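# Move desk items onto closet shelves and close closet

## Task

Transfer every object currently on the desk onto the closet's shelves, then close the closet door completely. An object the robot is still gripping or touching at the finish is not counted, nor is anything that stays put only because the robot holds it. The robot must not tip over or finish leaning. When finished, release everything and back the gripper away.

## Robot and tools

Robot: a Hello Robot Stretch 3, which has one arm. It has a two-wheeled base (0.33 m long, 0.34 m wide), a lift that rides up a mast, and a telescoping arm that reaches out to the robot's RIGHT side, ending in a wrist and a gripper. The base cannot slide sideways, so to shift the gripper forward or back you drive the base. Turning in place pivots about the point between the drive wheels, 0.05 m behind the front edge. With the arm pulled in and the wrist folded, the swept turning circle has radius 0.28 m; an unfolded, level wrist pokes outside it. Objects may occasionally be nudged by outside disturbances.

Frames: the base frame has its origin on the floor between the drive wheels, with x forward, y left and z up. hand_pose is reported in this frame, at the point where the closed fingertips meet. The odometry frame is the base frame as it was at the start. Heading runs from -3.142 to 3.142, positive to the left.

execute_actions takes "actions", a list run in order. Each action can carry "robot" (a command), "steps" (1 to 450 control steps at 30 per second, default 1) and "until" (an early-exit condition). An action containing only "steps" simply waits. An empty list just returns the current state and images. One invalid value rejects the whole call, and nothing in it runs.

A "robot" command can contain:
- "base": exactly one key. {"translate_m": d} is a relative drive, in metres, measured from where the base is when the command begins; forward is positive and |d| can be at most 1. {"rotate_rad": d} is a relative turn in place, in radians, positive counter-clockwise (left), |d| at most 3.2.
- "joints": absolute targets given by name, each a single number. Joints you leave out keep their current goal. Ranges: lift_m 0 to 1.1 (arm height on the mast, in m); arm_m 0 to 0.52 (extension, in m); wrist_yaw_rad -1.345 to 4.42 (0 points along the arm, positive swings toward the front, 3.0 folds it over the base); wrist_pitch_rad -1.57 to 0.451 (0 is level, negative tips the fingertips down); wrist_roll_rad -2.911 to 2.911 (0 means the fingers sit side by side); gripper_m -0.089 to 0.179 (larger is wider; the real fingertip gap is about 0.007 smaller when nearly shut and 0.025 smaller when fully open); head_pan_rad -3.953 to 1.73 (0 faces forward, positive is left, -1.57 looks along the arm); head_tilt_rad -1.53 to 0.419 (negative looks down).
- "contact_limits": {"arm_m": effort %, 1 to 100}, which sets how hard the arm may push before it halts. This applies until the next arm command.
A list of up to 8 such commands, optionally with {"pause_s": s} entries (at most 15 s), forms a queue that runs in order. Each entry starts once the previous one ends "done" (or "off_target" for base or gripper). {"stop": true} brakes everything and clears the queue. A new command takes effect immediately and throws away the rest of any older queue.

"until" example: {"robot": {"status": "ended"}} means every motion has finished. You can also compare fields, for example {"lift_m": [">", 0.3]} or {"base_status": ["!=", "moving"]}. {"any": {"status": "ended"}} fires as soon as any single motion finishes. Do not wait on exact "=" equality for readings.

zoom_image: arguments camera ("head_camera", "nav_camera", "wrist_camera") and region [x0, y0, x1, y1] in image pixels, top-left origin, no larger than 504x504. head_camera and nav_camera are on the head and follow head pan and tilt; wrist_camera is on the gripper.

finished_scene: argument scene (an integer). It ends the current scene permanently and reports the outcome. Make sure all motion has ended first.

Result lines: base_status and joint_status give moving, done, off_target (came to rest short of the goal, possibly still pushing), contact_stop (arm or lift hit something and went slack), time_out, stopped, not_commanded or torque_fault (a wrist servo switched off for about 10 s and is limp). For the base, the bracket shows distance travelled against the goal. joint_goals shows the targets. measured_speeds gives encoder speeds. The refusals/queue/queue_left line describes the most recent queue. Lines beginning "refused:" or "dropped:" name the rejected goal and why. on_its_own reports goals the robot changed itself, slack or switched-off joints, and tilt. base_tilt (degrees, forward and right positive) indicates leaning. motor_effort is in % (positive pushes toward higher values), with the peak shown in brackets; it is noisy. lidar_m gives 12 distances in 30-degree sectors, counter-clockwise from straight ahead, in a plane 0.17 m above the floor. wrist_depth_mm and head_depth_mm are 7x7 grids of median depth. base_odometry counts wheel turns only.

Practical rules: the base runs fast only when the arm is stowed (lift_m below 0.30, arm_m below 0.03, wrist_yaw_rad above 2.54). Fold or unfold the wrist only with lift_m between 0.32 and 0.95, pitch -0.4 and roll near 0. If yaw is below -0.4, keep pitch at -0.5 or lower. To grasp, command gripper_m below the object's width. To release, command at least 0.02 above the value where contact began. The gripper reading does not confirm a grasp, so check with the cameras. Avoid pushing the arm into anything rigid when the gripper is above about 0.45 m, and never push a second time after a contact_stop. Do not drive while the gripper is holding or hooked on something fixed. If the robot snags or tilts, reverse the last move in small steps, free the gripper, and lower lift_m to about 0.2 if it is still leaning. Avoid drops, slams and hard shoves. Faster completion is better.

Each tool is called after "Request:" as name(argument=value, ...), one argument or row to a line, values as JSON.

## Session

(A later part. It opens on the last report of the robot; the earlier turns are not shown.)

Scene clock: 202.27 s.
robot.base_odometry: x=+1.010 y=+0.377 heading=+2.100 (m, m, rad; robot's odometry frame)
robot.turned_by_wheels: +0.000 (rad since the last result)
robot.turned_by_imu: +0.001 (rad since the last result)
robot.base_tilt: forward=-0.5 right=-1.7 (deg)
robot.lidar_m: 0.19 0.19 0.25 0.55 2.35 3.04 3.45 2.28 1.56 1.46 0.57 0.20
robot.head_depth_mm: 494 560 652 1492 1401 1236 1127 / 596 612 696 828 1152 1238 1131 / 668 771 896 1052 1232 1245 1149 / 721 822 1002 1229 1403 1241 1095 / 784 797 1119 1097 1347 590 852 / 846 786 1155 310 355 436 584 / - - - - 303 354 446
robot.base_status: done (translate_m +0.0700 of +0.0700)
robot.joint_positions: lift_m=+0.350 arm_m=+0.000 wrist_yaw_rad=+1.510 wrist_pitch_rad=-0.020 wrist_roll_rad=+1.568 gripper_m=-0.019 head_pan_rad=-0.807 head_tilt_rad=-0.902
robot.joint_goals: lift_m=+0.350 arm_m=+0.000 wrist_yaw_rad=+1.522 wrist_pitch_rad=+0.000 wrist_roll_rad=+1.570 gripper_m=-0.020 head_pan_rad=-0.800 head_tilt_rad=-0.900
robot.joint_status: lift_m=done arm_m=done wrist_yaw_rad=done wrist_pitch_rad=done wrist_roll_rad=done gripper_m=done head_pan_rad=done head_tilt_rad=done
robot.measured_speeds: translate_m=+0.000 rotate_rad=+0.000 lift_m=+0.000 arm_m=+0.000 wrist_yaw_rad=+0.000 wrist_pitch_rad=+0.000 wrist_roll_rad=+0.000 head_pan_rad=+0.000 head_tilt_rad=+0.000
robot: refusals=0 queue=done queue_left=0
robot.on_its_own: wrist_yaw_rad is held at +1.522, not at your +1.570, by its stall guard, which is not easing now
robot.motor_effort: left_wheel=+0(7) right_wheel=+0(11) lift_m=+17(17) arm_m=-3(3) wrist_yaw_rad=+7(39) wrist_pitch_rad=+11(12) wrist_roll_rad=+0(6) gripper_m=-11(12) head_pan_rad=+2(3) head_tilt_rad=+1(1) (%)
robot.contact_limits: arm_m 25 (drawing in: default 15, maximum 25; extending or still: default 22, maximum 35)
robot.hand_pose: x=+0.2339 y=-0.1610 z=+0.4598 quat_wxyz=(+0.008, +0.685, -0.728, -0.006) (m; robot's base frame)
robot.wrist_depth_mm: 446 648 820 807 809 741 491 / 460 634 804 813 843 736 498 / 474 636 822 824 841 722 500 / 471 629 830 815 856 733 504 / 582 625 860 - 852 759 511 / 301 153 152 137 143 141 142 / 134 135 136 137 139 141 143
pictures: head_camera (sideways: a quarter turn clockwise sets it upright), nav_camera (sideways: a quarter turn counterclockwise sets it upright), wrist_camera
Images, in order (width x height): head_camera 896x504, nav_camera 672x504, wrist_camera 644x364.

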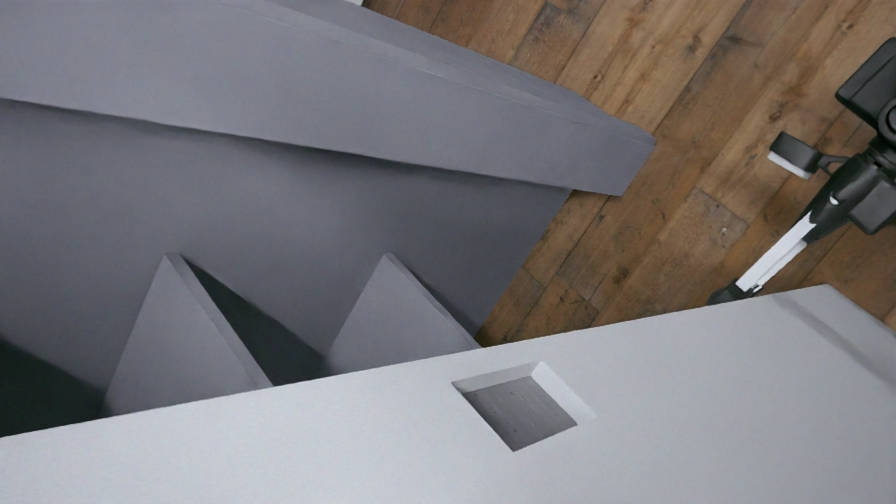

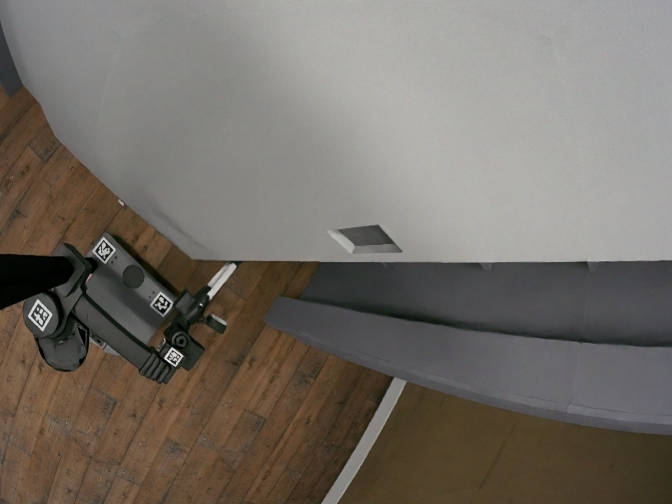

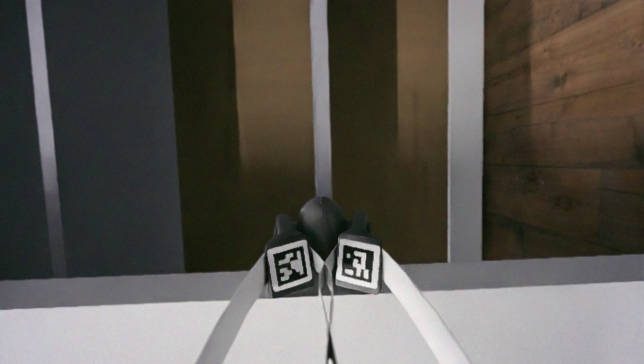

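Request:
execute_actions(
  actions=[
    {"robot":[{"base":{"translate_m":-0.4}},{"base":{"rotate_rad":3.14},"joints":{"wrist_roll_rad":0,"wrist_yaw_rad":1.5,"lift_m":0.9,"gripper_m":0.12}},{"base":{"translate_m":1.0}},{"base":{"translate_m":1.0}},{"base":{"translate_m":0.5}},{"base":{"rotate_rad":1.571},"joints":{"head_pan_rad":-1.4,"head_tilt_rad":-0.6}},{"joints":{"wrist_yaw_rad":0,"wrist_pitch_rad":-0.3}}],"steps":450,"until":{"robot":{"status":"ended"}}},
    {"steps":450,"until":{"robot":{"status":"ended"}}},
    {"steps":450,"until":{"robot":{"status":"ended"}}},
  ],
)

Scene clock: 255.97 s.
robot.base_odometry: x=+2.469 y=-2.129 heading=+0.527 (m, m, rad; robot's odometry frame)
robot.turned_by_wheels: +4.711 (rad since the last result)
robot.turned_by_imu: +5.214 (rad since the last result)
robot.base_tilt: forward=-0.6 right=-1.8 (deg)
robot.lidar_m: 1.61 2.06 3.07 3.10 2.34 2.16 1.62 1.06 0.55 1.00 1.26 1.58
robot.head_depth_mm: 830 903 814 575 485 388 - / 870 953 819 591 490 - - / 920 1012 816 595 482 397 1186 / 973 1054 812 594 454 387 1214 / 1038 1113 815 595 470 397 1245 / 1100 1181 812 597 470 419 1239 / 1175 1240 808 595 470 1425 1240
robot.base_status: done (rotate_rad +1.5711 of +1.5710)
robot.joint_positions: lift_m=+0.900 arm_m=+0.000 wrist_yaw_rad=+0.014 wrist_pitch_rad=-0.206 wrist_roll_rad=+0.003 gripper_m=+0.120 head_pan_rad=-1.395 head_tilt_rad=-0.597
robot.joint_goals: lift_m=+0.900 arm_m=+0.000 wrist_yaw_rad=+0.000 wrist_pitch_rad=-0.300 wrist_roll_rad=+0.000 gripper_m=+0.120 head_pan_rad=-1.400 head_tilt_rad=-0.600
robot.joint_status: lift_m=done arm_m=done wrist_yaw_rad=done wrist_pitch_rad=off_target wrist_roll_rad=done gripper_m=done head_pan_rad=done head_tilt_rad=done
robot.measured_speeds: translate_m=+0.000 rotate_rad=-0.001 lift_m=+0.000 arm_m=+0.000 wrist_yaw_rad=+0.000 wrist_pitch_rad=+0.000 wrist_roll_rad=+0.000 head_pan_rad=+0.000 head_tilt_rad=+0.000
robot: refusals=0 queue=dropped queue_left=0
robot.motor_effort: left_wheel=-1(38) right_wheel=-6(28) lift_m=+24(43) arm_m=+3(4) wrist_yaw_rad=-9(66) wrist_pitch_rad=-56(74) wrist_roll_rad=-2(11) gripper_m=-2(100) head_pan_rad=-1(21) head_tilt_rad=-1(17) (%)
robot.contact_limits: arm_m 25 (drawing in: default 15, maximum 25; extending or still: default 22, maximum 35)
robot.hand_pose: x=-0.0182 y=-0.3906 z=+0.9631 quat_wxyz=(+0.703, +0.077, -0.703, -0.068) (m; robot's base frame)
robot.wrist_depth_mm: - 927 796 722 663 587 545 / - 952 841 760 681 619 570 / 512 482 473 387 329 433 413 / 295 287 281 279 272 264 263 / 208 218 201 198 196 193 189 / 160 162 155 156 153 146 149 / 135 128 128 127 126 124 123
pictures: head_camera (sideways: a quarter turn clockwise sets it upright), nav_camera (sideways: a quarter turn counterclockwise sets it upright), wrist_camera
Images, in order (width x height): head_camera 896x504, nav_camera 672x504, wrist_camera 644x364.

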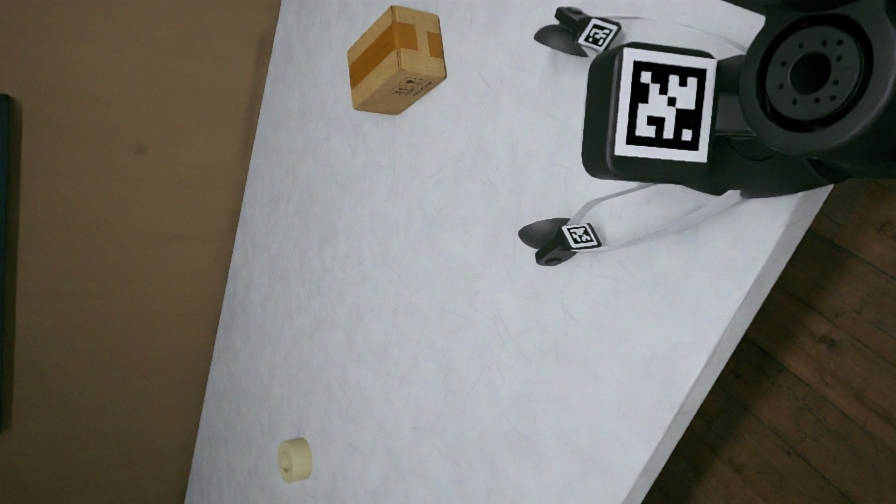

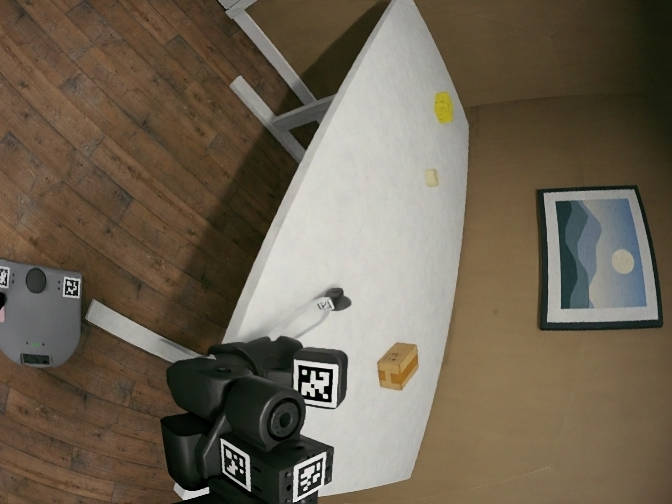

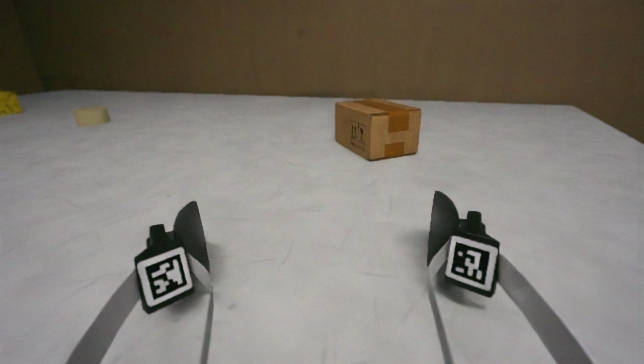

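Request:
execute_actions(
  actions=[
    {"robot":[{"joints":{"lift_m":0.93,"wrist_pitch_rad":-0.15,"gripper_m":0.16}},{"base":{"translate_m":-0.055}},{"joints":{"arm_m":0.12}}],"steps":300,"until":{"robot":{"status":"ended"}}},
  ],
)

Scene clock: 265.03 s.
robot.base_odometry: x=+2.422 y=-2.156 heading=+0.527 (m, m, rad; robot's odometry frame)
robot.turned_by_wheels: +0.000 (rad since the last result)
robot.turned_by_imu: +0.000 (rad since the last result)
robot.base_tilt: forward=-0.6 right=-1.8 (deg)
robot.lidar_m: 1.66 2.12 3.09 3.17 2.28 2.11 1.57 1.04 0.53 0.53 1.23 1.40
robot.head_depth_mm: 811 884 812 - - 369 330 / 854 927 812 - - 369 330 / 898 984 814 618 462 386 335 / 948 1031 812 572 469 387 352 / 1002 1097 808 593 469 387 1192 / 1069 1164 807 592 470 397 1245 / 1145 1210 815 594 468 418 1240
robot.base_status: done (translate_m -0.0550 of -0.0550)
robot.joint_positions: lift_m=+0.930 arm_m=+0.120 wrist_yaw_rad=+0.002 wrist_pitch_rad=-0.170 wrist_roll_rad=+0.003 gripper_m=+0.160 head_pan_rad=-1.395 head_tilt_rad=-0.597
robot.joint_goals: lift_m=+0.930 arm_m=+0.120 wrist_yaw_rad=+0.000 wrist_pitch_rad=-0.150 wrist_roll_rad=+0.000 gripper_m=+0.160 head_pan_rad=-1.400 head_tilt_rad=-0.600
robot.joint_status: lift_m=done arm_m=done wrist_yaw_rad=done wrist_pitch_rad=done wrist_roll_rad=done gripper_m=done head_pan_rad=done head_tilt_rad=done
robot.measured_speeds: translate_m=+0.000 rotate_rad=+0.000 lift_m=+0.000 arm_m=+0.000 wrist_yaw_rad=+0.000 wrist_pitch_rad=+0.000 wrist_roll_rad=+0.000 head_pan_rad=+0.000 head_tilt_rad=+0.000
robot: refusals=0 queue=done queue_left=0
robot.motor_effort: left_wheel=+0(5) right_wheel=-1(7) lift_m=+43(49) arm_m=+3(8) wrist_yaw_rad=-2(9) wrist_pitch_rad=+12(56) wrist_roll_rad=-2(2) gripper_m=+1(100) head_pan_rad=+0(1) head_tilt_rad=+0(2) (%)
robot.hand_pose: x=-0.0210 y=-0.5131 z=+1.0011 quat_wxyz=(+0.704, +0.061, -0.705, -0.060) (m; robot's base frame)
robot.wrist_depth_mm: 869 738 659 579 532 482 445 / 922 828 703 627 572 518 462 / 751 702 697 628 575 520 484 / 409 395 384 246 376 369 360 / 276 296 271 219 263 277 254 / 215 - 211 207 204 193 201 / - 171 170 168 167 164 164
pictures: head_camera (sideways: a quarter turn clockwise sets it upright), nav_camera (sideways: a quarter turn counterclockwise sets it upright), wrist_camera
Images, in order (width x height): head_camera 896x504, nav_camera 672x504, wrist_camera 644x364.

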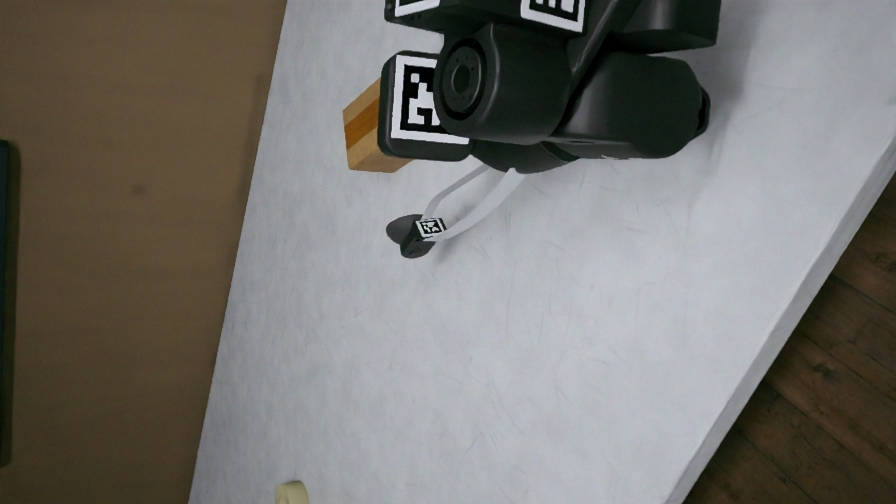

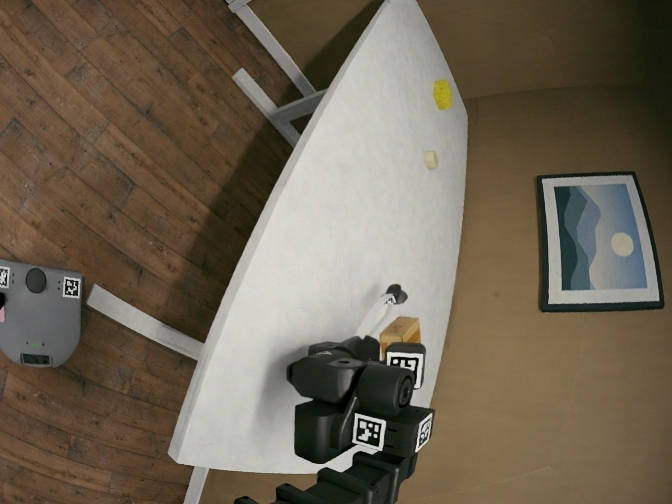

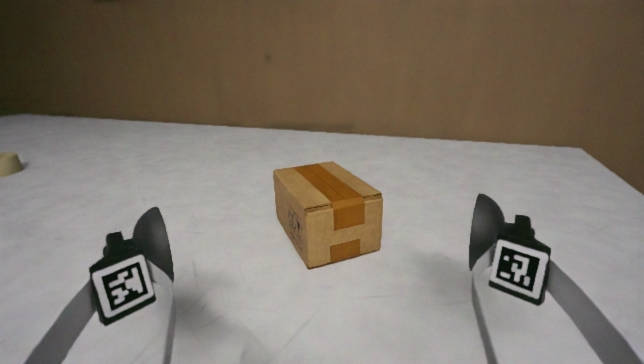

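Request:
execute_actions(
  actions=[
    {"robot":[{"joints":{"lift_m":0.905}},{"joints":{"arm_m":0.215}},{"joints":{"gripper_m":0.03}},{"pause_s":0.5},{"joints":{"lift_m":0.97}}],"steps":300,"until":{"robot":{"status":"ended"}}},
  ],
)

Scene clock: 273.37 s.
robot.base_odometry: x=+2.422 y=-2.156 heading=+0.527 (m, m, rad; robot's odometry frame)
robot.turned_by_wheels: +0.000 (rad since the last result)
robot.turned_by_imu: +0.001 (rad since the last result)
robot.base_tilt: forward=-0.6 right=-1.8 (deg)
robot.lidar_m: 1.67 2.12 3.09 3.16 2.28 2.11 1.57 1.04 0.53 0.53 1.23 1.40
robot.head_depth_mm: 812 877 - - 470 387 329 / 849 921 - - 469 388 329 / 902 982 790 594 468 387 336 / 950 1032 809 596 469 387 352 / 1016 1101 815 594 468 387 1188 / 1070 1159 815 594 469 397 1243 / 1147 1213 813 593 468 418 1229
robot.base_status: done (translate_m -0.0550 of -0.0550)
robot.joint_positions: lift_m=+0.969 arm_m=+0.215 wrist_yaw_rad=+0.001 wrist_pitch_rad=-0.174 wrist_roll_rad=+0.003 gripper_m=+0.038 head_pan_rad=-1.395 head_tilt_rad=-0.597
robot.joint_goals: lift_m=+0.970 arm_m=+0.215 wrist_yaw_rad=+0.000 wrist_pitch_rad=-0.150 wrist_roll_rad=+0.000 gripper_m=+0.037 head_pan_rad=-1.400 head_tilt_rad=-0.600
robot.joint_status: lift_m=done arm_m=done wrist_yaw_rad=done wrist_pitch_rad=done wrist_roll_rad=done gripper_m=done head_pan_rad=done head_tilt_rad=done
robot.measured_speeds: translate_m=+0.000 rotate_rad=+0.000 lift_m=+0.000 arm_m=+0.000 wrist_yaw_rad=+0.000 wrist_pitch_rad=+0.000 wrist_roll_rad=+0.000 head_pan_rad=+0.000 head_tilt_rad=+0.000
robot: refusals=0 queue=done queue_left=0
robot.on_its_own: gripper_m is held at +0.037, not at your +0.030, by its stall guard, which is not easing now
robot.motor_effort: left_wheel=+0(0) right_wheel=+0(1) lift_m=+43(45) arm_m=+3(6) wrist_yaw_rad=-1(2) wrist_pitch_rad=+14(14) wrist_roll_rad=-2(2) gripper_m=-24(100) head_pan_rad=+0(1) head_tilt_rad=-1(0) (%)
robot.hand_pose: x=-0.0213 y=-0.6079 z=+1.0402 quat_wxyz=(+0.704, +0.062, -0.705, -0.061) (m; robot's base frame)
robot.wrist_depth_mm: 735 653 573 510 458 419 387 / 801 703 605 531 484 437 402 / 826 731 653 566 508 455 417 / 517 504 489 185 476 462 424 / 357 353 144 125 133 335 328 / 274 272 134 121 238 258 254 / 218 219 216 133 206 212 209
pictures: head_camera (sideways: a quarter turn clockwise sets it upright), nav_camera (sideways: a quarter turn counterclockwise sets it upright), wrist_camera
Images, in order (width x height): head_camera 896x504, nav_camera 672x504, wrist_camera 644x364.

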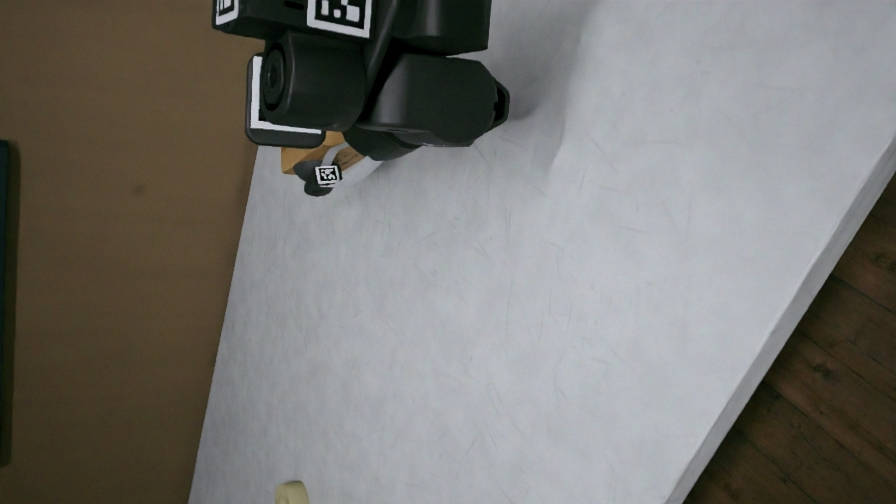

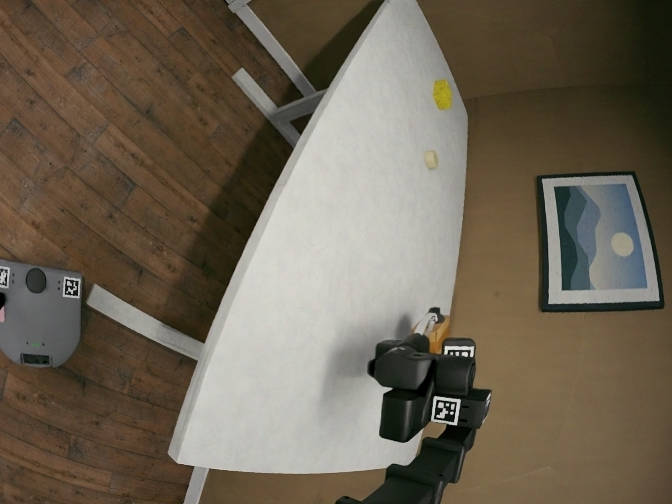

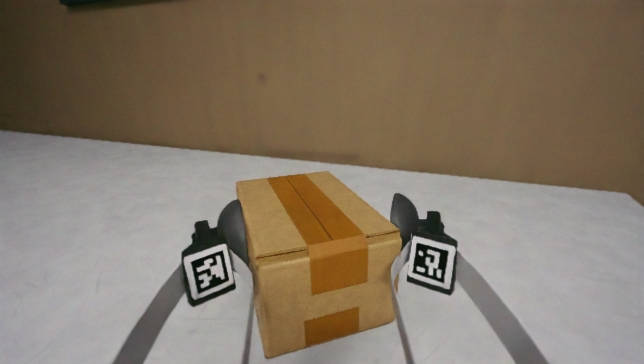

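Request:
execute_actions(
  actions=[
    {"robot":[{"joints":{"arm_m":0.0,"lift_m":1.0}},{"joints":{"wrist_yaw_rad":1.5,"head_pan_rad":0,"head_tilt_rad":-0.2}},{"base":{"rotate_rad":0.5}},{"base":{"translate_m":0.3}},{"base":{"rotate_rad":0.55}}],"steps":450,"until":{"robot":{"status":"ended"}}},
  ],
)

Scene clock: 292.03 s.
robot.base_odometry: x=+2.577 y=-1.900 heading=+1.577 (m, m, rad; robot's odometry frame)
robot.turned_by_wheels: +1.050 (rad since the last result)
robot.turned_by_imu: +0.996 (rad since the last result)
robot.base_tilt: forward=-0.6 right=-1.8 (deg)
robot.lidar_m: 2.86 2.87 2.54 2.30 2.08 1.31 0.76 1.19 1.33 1.45 1.46 1.80
robot.head_depth_mm: 2688 2744 2790 2833 2830 2224 1709 / 3136 3351 3442 3476 3213 2203 1682 / 3143 3352 3513 3658 3159 2188 1692 / 2515 2702 2843 2907 2952 2203 1680 / 2506 3270 3382 3466 2968 2205 1692 / 2461 2508 2639 2753 2822 2206 1695 / 2407 2500 2586 2683 2779 2221 1700
robot.base_status: done (rotate_rad +0.5498 of +0.5500)
robot.joint_positions: lift_m=+1.000 arm_m=+0.000 wrist_yaw_rad=+1.500 wrist_pitch_rad=-0.174 wrist_roll_rad=+0.003 gripper_m=+0.038 head_pan_rad=-0.006 head_tilt_rad=-0.210
robot.joint_goals: lift_m=+1.000 arm_m=+0.000 wrist_yaw_rad=+1.500 wrist_pitch_rad=-0.150 wrist_roll_rad=+0.000 gripper_m=+0.037 head_pan_rad=+0.000 head_tilt_rad=-0.200
robot.joint_status: lift_m=done arm_m=done wrist_yaw_rad=done wrist_pitch_rad=done wrist_roll_rad=done gripper_m=done head_pan_rad=done head_tilt_rad=done
robot.measured_speeds: translate_m=+0.000 rotate_rad=+0.000 lift_m=+0.000 arm_m=+0.000 wrist_yaw_rad=+0.000 wrist_pitch_rad=+0.000 wrist_roll_rad=+0.000 head_pan_rad=+0.000 head_tilt_rad=+0.000
robot: refusals=0 queue=done queue_left=0
robot.on_its_own: gripper_m is held at +0.037, not at your +0.030, by its stall guard, which is not easing now
robot.motor_effort: left_wheel=-4(72) right_wheel=+3(100) lift_m=+41(42) arm_m=-1(0) wrist_yaw_rad=-1(0) wrist_pitch_rad=+14(15) wrist_roll_rad=-2(1) gripper_m=-24(24) head_pan_rad=+3(30) head_tilt_rad=+5(21) (%)
robot.hand_pose: x=+0.2262 y=-0.1628 z=+1.0701 quat_wxyz=(+0.557, +0.526, -0.474, +0.435) (m; robot's base frame)
robot.wrist_depth_mm: - - - - - - - / - - - - - - - / - - - - - - - / - - - 183 - - - / - - 143 125 133 - - / - - 133 121 - - - / - - - 132 - - -
pictures: head_camera (sideways: a quarter turn clockwise sets it upright), nav_camera (sideways: a quarter turn counterclockwise sets it upright), wrist_camera
Images, in order (width x height): head_camera 896x504, nav_camera 672x504, wrist_camera 644x364.

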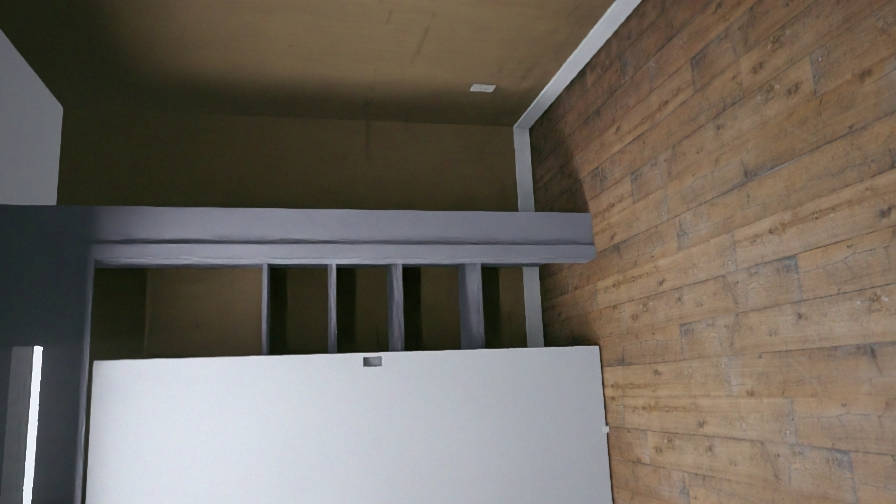

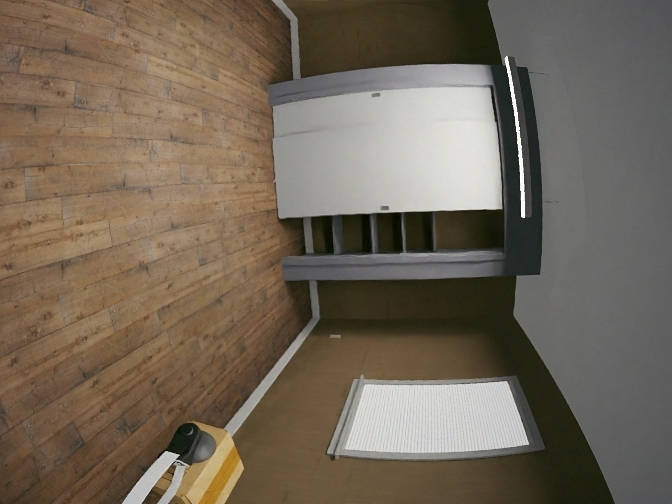

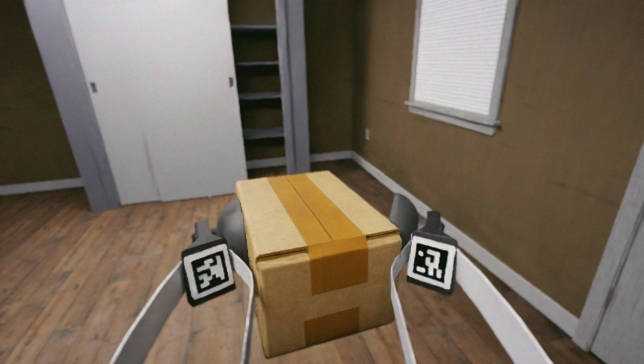

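Request:
execute_actions(
  actions=[
    {"robot":[{"base":{"translate_m":1.0}},{"base":{"translate_m":1.0}},{"base":{"translate_m":0.28}},{"base":{"rotate_rad":1.571},"joints":{"head_pan_rad":-1.57,"head_tilt_rad":-0.45}},{"base":{"translate_m":0.25}},{"joints":{"wrist_yaw_rad":0.0,"wrist_pitch_rad":0}}],"steps":450,"until":{"robot":{"status":"ended"}}},
    {"steps":450,"until":{"robot":{"status":"ended"}}},
    {"steps":450,"until":{"robot":{"status":"ended"}}},
  ],
)

Scene clock: 332.67 s.
robot.base_odometry: x=+2.312 y=+0.379 heading=-3.135 (m, m, rad; robot's odometry frame)
robot.turned_by_wheels: +1.571 (rad since the last result)
robot.turned_by_imu: +1.601 (rad since the last result)
robot.base_tilt: forward=-0.5 right=-1.7 (deg)
robot.lidar_m: 2.43 2.44 3.02 3.07 2.24 1.47 1.34 1.35 0.70 0.57 0.58 0.72
robot.head_depth_mm: 1028 1016 1090 1075 - - - / 1130 1197 1310 1168 1347 - - / 1111 1169 1295 1172 - - - / 1099 1150 1279 402 - - 1335 / 467 504 546 570 643 711 791 / 452 487 524 572 626 690 773 / 445 478 516 558 612 676 754
robot.base_status: done (translate_m +0.2500 of +0.2500)
robot.joint_positions: lift_m=+1.000 arm_m=+0.000 wrist_yaw_rad=+0.003 wrist_pitch_rad=-0.031 wrist_roll_rad=+0.003 gripper_m=+0.038 head_pan_rad=-1.563 head_tilt_rad=-0.444
robot.joint_goals: lift_m=+1.000 arm_m=+0.000 wrist_yaw_rad=+0.000 wrist_pitch_rad=+0.000 wrist_roll_rad=+0.000 gripper_m=+0.037 head_pan_rad=-1.570 head_tilt_rad=-0.450
robot.joint_status: lift_m=done arm_m=done wrist_yaw_rad=done wrist_pitch_rad=done wrist_roll_rad=done gripper_m=done head_pan_rad=done head_tilt_rad=done
robot.measured_speeds: translate_m=+0.000 rotate_rad=+0.000 lift_m=+0.000 arm_m=+0.000 wrist_yaw_rad=+0.000 wrist_pitch_rad=+0.000 wrist_roll_rad=+0.000 head_pan_rad=+0.000 head_tilt_rad=+0.000
robot: refusals=0 queue=done queue_left=0
robot.on_its_own: gripper_m is held at +0.037, not at your +0.030, by its stall guard, which is not easing now
robot.motor_effort: left_wheel=-4(8) right_wheel=+4(8) lift_m=+42(42) arm_m=-2(1) wrist_yaw_rad=-3(3) wrist_pitch_rad=+18(20) wrist_roll_rad=-2(2) gripper_m=-25(24) head_pan_rad=-2(29) head_tilt_rad=-2(16) (%)
robot.hand_pose: x=-0.0207 y=-0.4006 z=+1.1063 quat_wxyz=(+0.706, +0.012, -0.708, -0.010) (m; robot's base frame)
robot.wrist_depth_mm: 272 285 295 981 888 615 356 / 283 295 306 - - 622 353 / 291 303 317 - 910 628 366 / 302 313 324 184 - 638 384 / 314 323 143 124 133 666 402 / 321 332 134 121 869 490 413 / 334 350 361 133 924 688 427
pictures: head_camera (sideways: a quarter turn clockwise sets it upright), nav_camera (sideways: a quarter turn counterclockwise sets it upright), wrist_camera
Images, in order (width x height): head_camera 896x504, nav_camera 672x504, wrist_camera 644x364.

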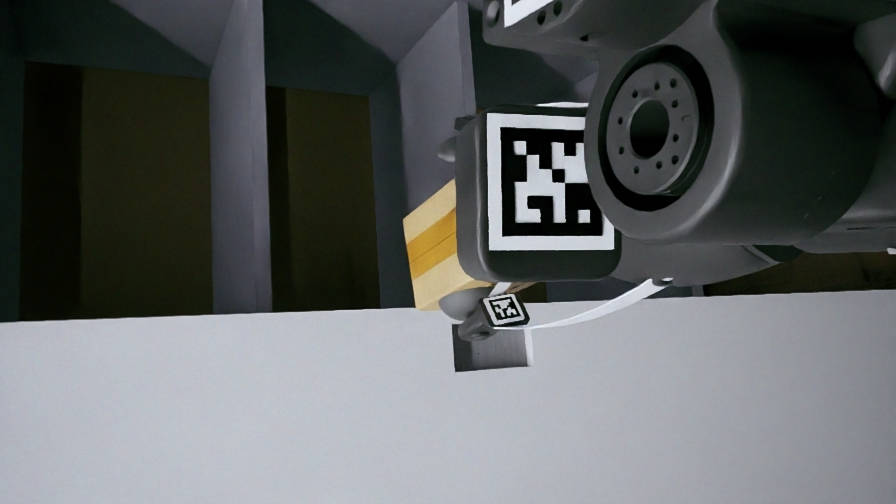

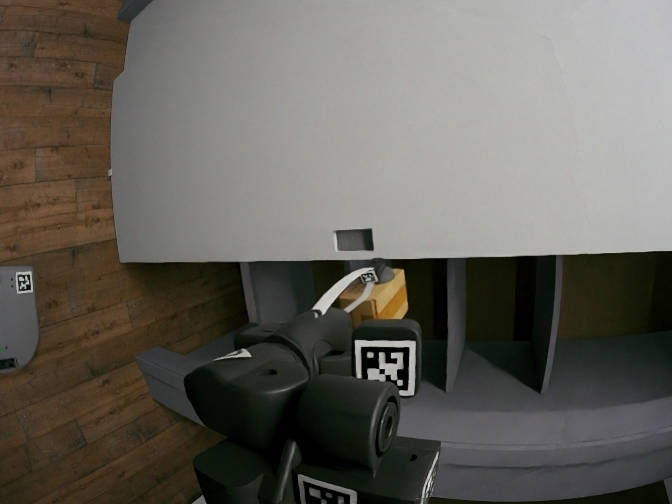

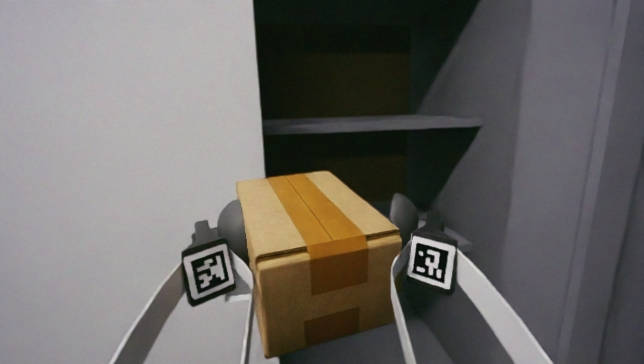

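Request:
execute_actions(
  actions=[
    {"robot":[{"base":{"translate_m":-0.11},"joints":{"lift_m":0.88}},{"joints":{"arm_m":0.25}}],"steps":300,"until":{"robot":{"status":"ended"}}},
  ],
)

Scene clock: 342.07 s.
robot.base_odometry: x=+2.422 y=+0.379 heading=-3.135 (m, m, rad; robot's odometry frame)
robot.turned_by_wheels: +0.000 (rad since the last result)
robot.turned_by_imu: +0.000 (rad since the last result)
robot.base_tilt: forward=-0.6 right=-1.7 (deg)
robot.lidar_m: 1.43 2.56 3.16 3.05 2.06 1.35 1.23 1.24 0.65 0.60 0.59 0.74
robot.head_depth_mm: 819 835 669 685 - - 874 / 1022 1018 1110 1055 - 1238 1000 / 1130 1191 1326 1169 - 1570 1370 / 1112 1165 1298 1160 1319 1556 1377 / 1094 1156 1265 1096 1376 1518 1359 / 1076 1134 1249 1099 1318 1115 829 / 1043 508 538 582 633 695 777
robot.base_status: done (translate_m -0.1100 of -0.1100)
robot.joint_positions: lift_m=+0.880 arm_m=+0.250 wrist_yaw_rad=+0.002 wrist_pitch_rad=-0.030 wrist_roll_rad=+0.003 gripper_m=+0.038 head_pan_rad=-1.563 head_tilt_rad=-0.444
robot.joint_goals: lift_m=+0.880 arm_m=+0.250 wrist_yaw_rad=+0.000 wrist_pitch_rad=+0.000 wrist_roll_rad=+0.000 gripper_m=+0.037 head_pan_rad=-1.570 head_tilt_rad=-0.450
robot.joint_status: lift_m=done arm_m=done wrist_yaw_rad=done wrist_pitch_rad=done wrist_roll_rad=done gripper_m=done head_pan_rad=done head_tilt_rad=done
robot.measured_speeds: translate_m=+0.000 rotate_rad=+0.000 lift_m=+0.000 arm_m=+0.000 wrist_yaw_rad=+0.000 wrist_pitch_rad=+0.000 wrist_roll_rad=+0.000 head_pan_rad=+0.000 head_tilt_rad=+0.000
robot: refusals=0 queue=done queue_left=0
robot.on_its_own: gripper_m is held at +0.037, not at your +0.030, by its stall guard, which is not easing now
robot.motor_effort: left_wheel=-4(9) right_wheel=+4(6) lift_m=+18(46) arm_m=+4(5) wrist_yaw_rad=-2(3) wrist_pitch_rad=+18(18) wrist_roll_rad=-2(1) gripper_m=-24(24) head_pan_rad=-1(1) head_tilt_rad=-2(1) (%)
robot.hand_pose: x=-0.0210 y=-0.6500 z=+0.9875 quat_wxyz=(+0.706, +0.011, -0.708, -0.010) (m; robot's base frame)
robot.wrist_depth_mm: 644 695 716 742 556 422 216 / 566 606 670 715 583 427 215 / 705 754 769 799 706 425 219 / 751 769 775 185 710 438 221 / 582 566 144 125 133 444 224 / 427 456 134 121 581 434 229 / 822 820 810 132 688 490 227
pictures: head_camera (sideways: a quarter turn clockwise sets it upright), nav_camera (sideways: a quarter turn counterclockwise sets it upright), wrist_camera
Images, in order (width x height): head_camera 896x504, nav_camera 672x504, wrist_camera 644x364.

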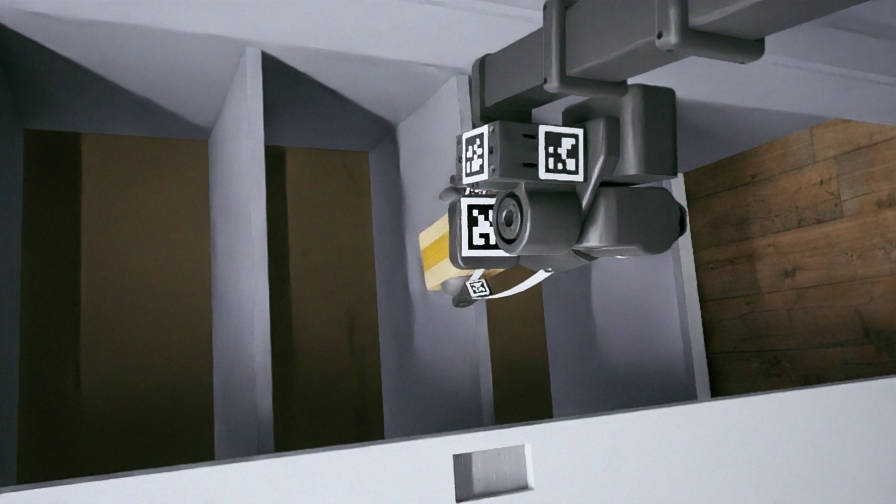

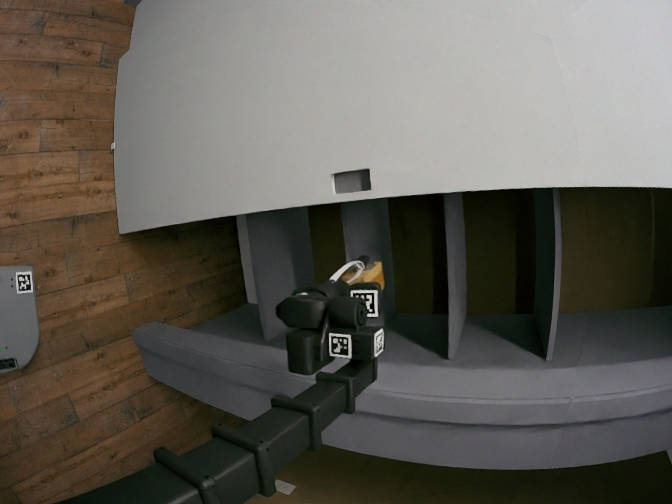

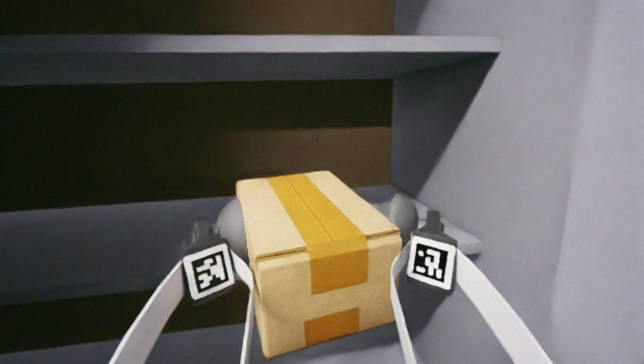

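Request:
execute_actions(
  actions=[
    {"robot":[{"joints":{"arm_m":0.0}},{"joints":{"wrist_yaw_rad":1.5}},{"base":{"rotate_rad":-0.5}},{"base":{"translate_m":0.28}},{"base":{"rotate_rad":0.5}},{"base":{"translate_m":-0.246}},{"joints":{"wrist_yaw_rad":0.0,"lift_m":0.87}},{"joints":{"arm_m":0.42}}],"steps":450,"until":{"robot":{"status":"ended"}}},
    {"steps":450,"until":{"robot":{"status":"ended"}}},
  ],
)

Scene clock: 369.70 s.
robot.base_odometry: x=+2.422 y=+0.514 heading=-3.135 (m, m, rad; robot's odometry frame)
robot.turned_by_wheels: +0.000 (rad since the last result)
robot.turned_by_imu: +0.003 (rad since the last result)
robot.base_tilt: forward=-0.6 right=-1.7 (deg)
robot.lidar_m: 1.26 2.58 3.20 3.19 2.04 1.33 1.21 1.22 0.53 0.99 0.47 0.57
robot.head_depth_mm: 778 804 794 847 - - 744 / 975 1009 1004 - 1220 1111 1222 / 1007 1068 1181 - 1343 1144 1362 / 1000 1051 1156 - 1309 1115 1371 / 982 1031 1137 1041 1265 1115 1356 / 966 1015 1121 1036 1273 1077 1366 / 951 1014 1100 982 505 536 587
robot.base_status: done (translate_m -0.2460 of -0.2460)
robot.joint_positions: lift_m=+0.870 arm_m=+0.420 wrist_yaw_rad=+0.002 wrist_pitch_rad=-0.030 wrist_roll_rad=+0.003 gripper_m=+0.038 head_pan_rad=-1.563 head_tilt_rad=-0.444
robot.joint_goals: lift_m=+0.870 arm_m=+0.420 wrist_yaw_rad=+0.000 wrist_pitch_rad=+0.000 wrist_roll_rad=+0.000 gripper_m=+0.037 head_pan_rad=-1.570 head_tilt_rad=-0.450
robot.joint_status: lift_m=done arm_m=done wrist_yaw_rad=done wrist_pitch_rad=done wrist_roll_rad=done gripper_m=done head_pan_rad=done head_tilt_rad=done
robot.measured_speeds: translate_m=+0.000 rotate_rad=+0.000 lift_m=+0.000 arm_m=+0.000 wrist_yaw_rad=+0.000 wrist_pitch_rad=+0.000 wrist_roll_rad=+0.000 head_pan_rad=+0.000 head_tilt_rad=+0.000
robot: refusals=0 queue=done queue_left=0
robot.on_its_own: gripper_m is held at +0.037, not at your +0.030, by its stall guard, which is not easing now
robot.motor_effort: left_wheel=-3(9) right_wheel=+4(8) lift_m=+18(18) arm_m=+3(4) wrist_yaw_rad=-2(0) wrist_pitch_rad=+17(18) wrist_roll_rad=-2(2) gripper_m=-24(25) head_pan_rad=+0(1) head_tilt_rad=-2(2) (%)
robot.hand_pose: x=-0.0210 y=-0.8201 z=+0.9775 quat_wxyz=(+0.706, +0.011, -0.708, -0.010) (m; robot's base frame)
robot.wrist_depth_mm: 278 288 300 312 326 320 260 / 438 454 476 496 511 361 259 / 456 473 494 519 540 369 263 / 475 485 505 184 562 377 269 / 477 496 144 125 133 376 271 / 382 381 134 122 325 343 273 / 295 293 286 133 273 281 267
pictures: head_camera (sideways: a quarter turn clockwise sets it upright), nav_camera (sideways: a quarter turn counterclockwise sets it upright), wrist_camera
Images, in order (width x height): head_camera 896x504, nav_camera 672x504, wrist_camera 644x364.

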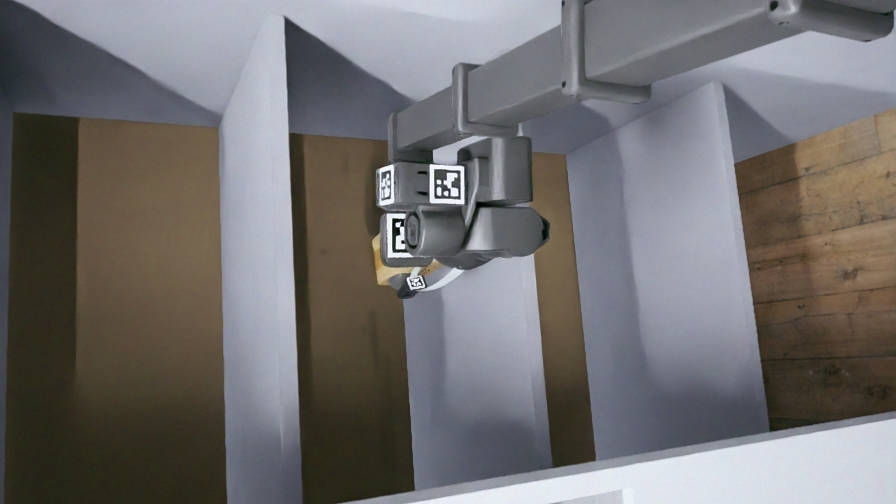

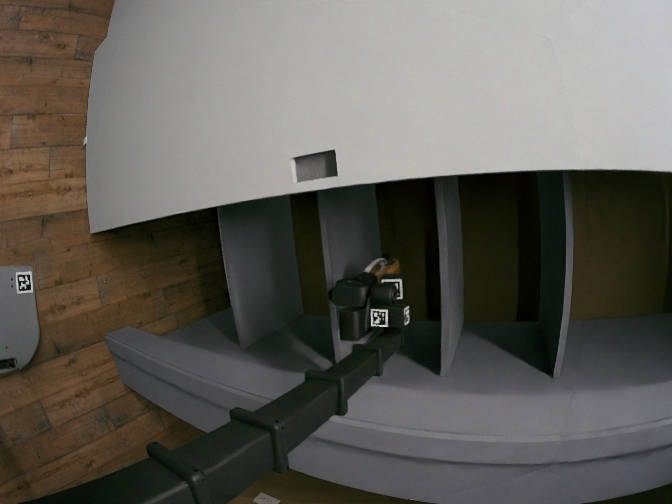

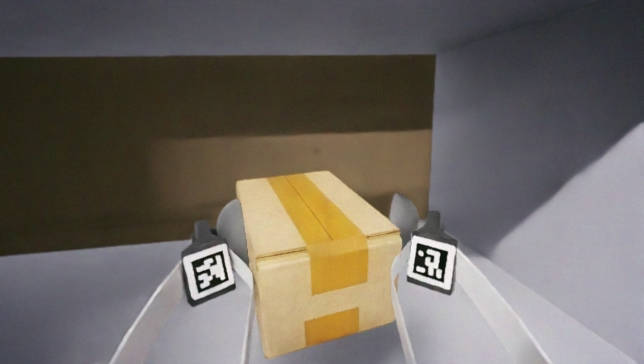

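Request:
execute_actions(
  actions=[
    {"robot":[{"joints":{"arm_m":0.51}},{"joints":{"lift_m":0.80}}],"steps":300,"until":{"robot":{"status":"ended"}}},
  ],
)

Scene clock: 375.83 s.
robot.base_odometry: x=+2.422 y=+0.514 heading=-3.135 (m, m, rad; robot's odometry frame)
robot.turned_by_wheels: +0.000 (rad since the last result)
robot.turned_by_imu: +0.001 (rad since the last result)
robot.base_tilt: forward=-0.5 right=-1.7 (deg)
robot.lidar_m: 1.26 2.58 3.19 3.19 2.04 1.33 1.21 1.22 0.53 1.00 0.47 0.57
robot.head_depth_mm: 779 802 793 851 661 626 - / 975 1002 1008 1021 - 1150 1262 / 1005 1061 1183 1198 1322 1148 1372 / 994 1049 1161 981 1328 1107 1354 / 979 1032 1146 1039 1266 1109 1366 / 969 1015 1115 1036 1266 1067 1360 / 954 1008 1104 991 504 538 590
robot.base_status: done (translate_m -0.2460 of -0.2460)
robot.joint_positions: lift_m=+0.800 arm_m=+0.510 wrist_yaw_rad=+0.002 wrist_pitch_rad=-0.030 wrist_roll_rad=+0.003 gripper_m=+0.038 head_pan_rad=-1.563 head_tilt_rad=-0.444
robot.joint_goals: lift_m=+0.800 arm_m=+0.510 wrist_yaw_rad=+0.000 wrist_pitch_rad=+0.000 wrist_roll_rad=+0.000 gripper_m=+0.037 head_pan_rad=-1.570 head_tilt_rad=-0.450
robot.joint_status: lift_m=done arm_m=done wrist_yaw_rad=done wrist_pitch_rad=done wrist_roll_rad=done gripper_m=done head_pan_rad=done head_tilt_rad=done
robot.measured_speeds: translate_m=+0.000 rotate_rad=+0.000 lift_m=+0.000 arm_m=+0.000 wrist_yaw_rad=+0.000 wrist_pitch_rad=+0.000 wrist_roll_rad=+0.000 head_pan_rad=+0.000 head_tilt_rad=+0.000
robot: refusals=0 queue=done queue_left=0
robot.on_its_own: gripper_m is held at +0.037, not at your +0.030, by its stall guard, which is not easing now
robot.motor_effort: left_wheel=-4(4) right_wheel=+3(3) lift_m=+18(15) arm_m=+3(0) wrist_yaw_rad=-2(2) wrist_pitch_rad=+17(17) wrist_roll_rad=-2(2) gripper_m=-24(24) head_pan_rad=-1(1) head_tilt_rad=-2(2) (%)
robot.hand_pose: x=-0.0210 y=-0.9100 z=+0.9075 quat_wxyz=(+0.706, +0.011, -0.708, -0.010) (m; robot's base frame)
robot.wrist_depth_mm: 355 374 388 397 420 341 245 / 366 379 392 414 438 348 250 / 378 397 409 433 454 348 250 / 387 404 426 184 458 358 255 / 369 362 144 125 133 324 259 / 253 252 133 121 215 234 230 / 195 192 190 133 178 185 182
pictures: head_camera (sideways: a quarter turn clockwise sets it upright), nav_camera (sideways: a quarter turn counterclockwise sets it upright), wrist_camera
Images, in order (width x height): head_camera 896x504, nav_camera 672x504, wrist_camera 644x364.

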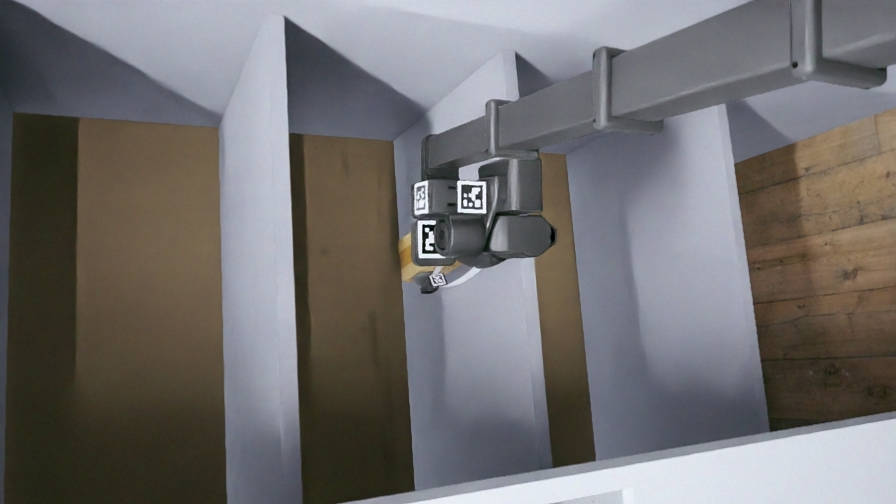

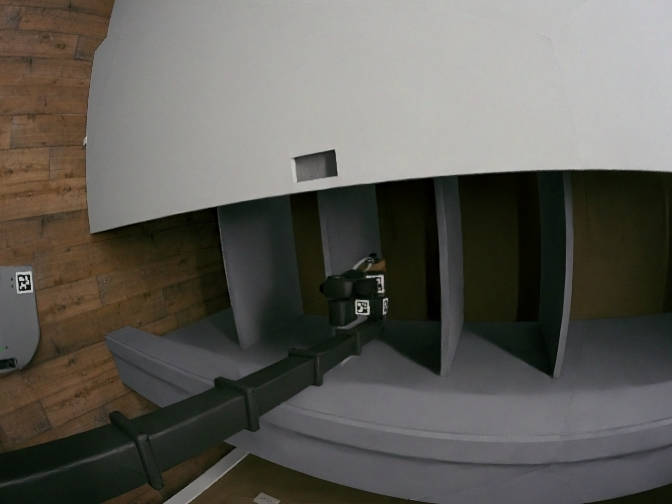

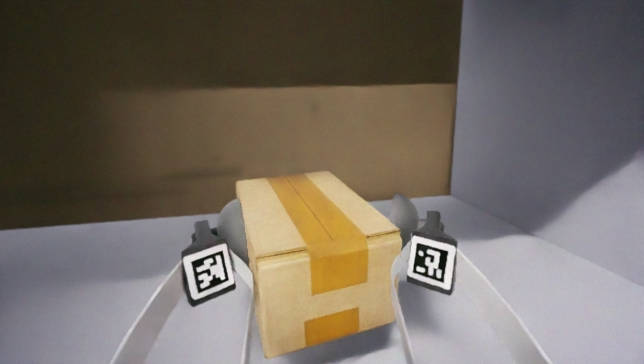

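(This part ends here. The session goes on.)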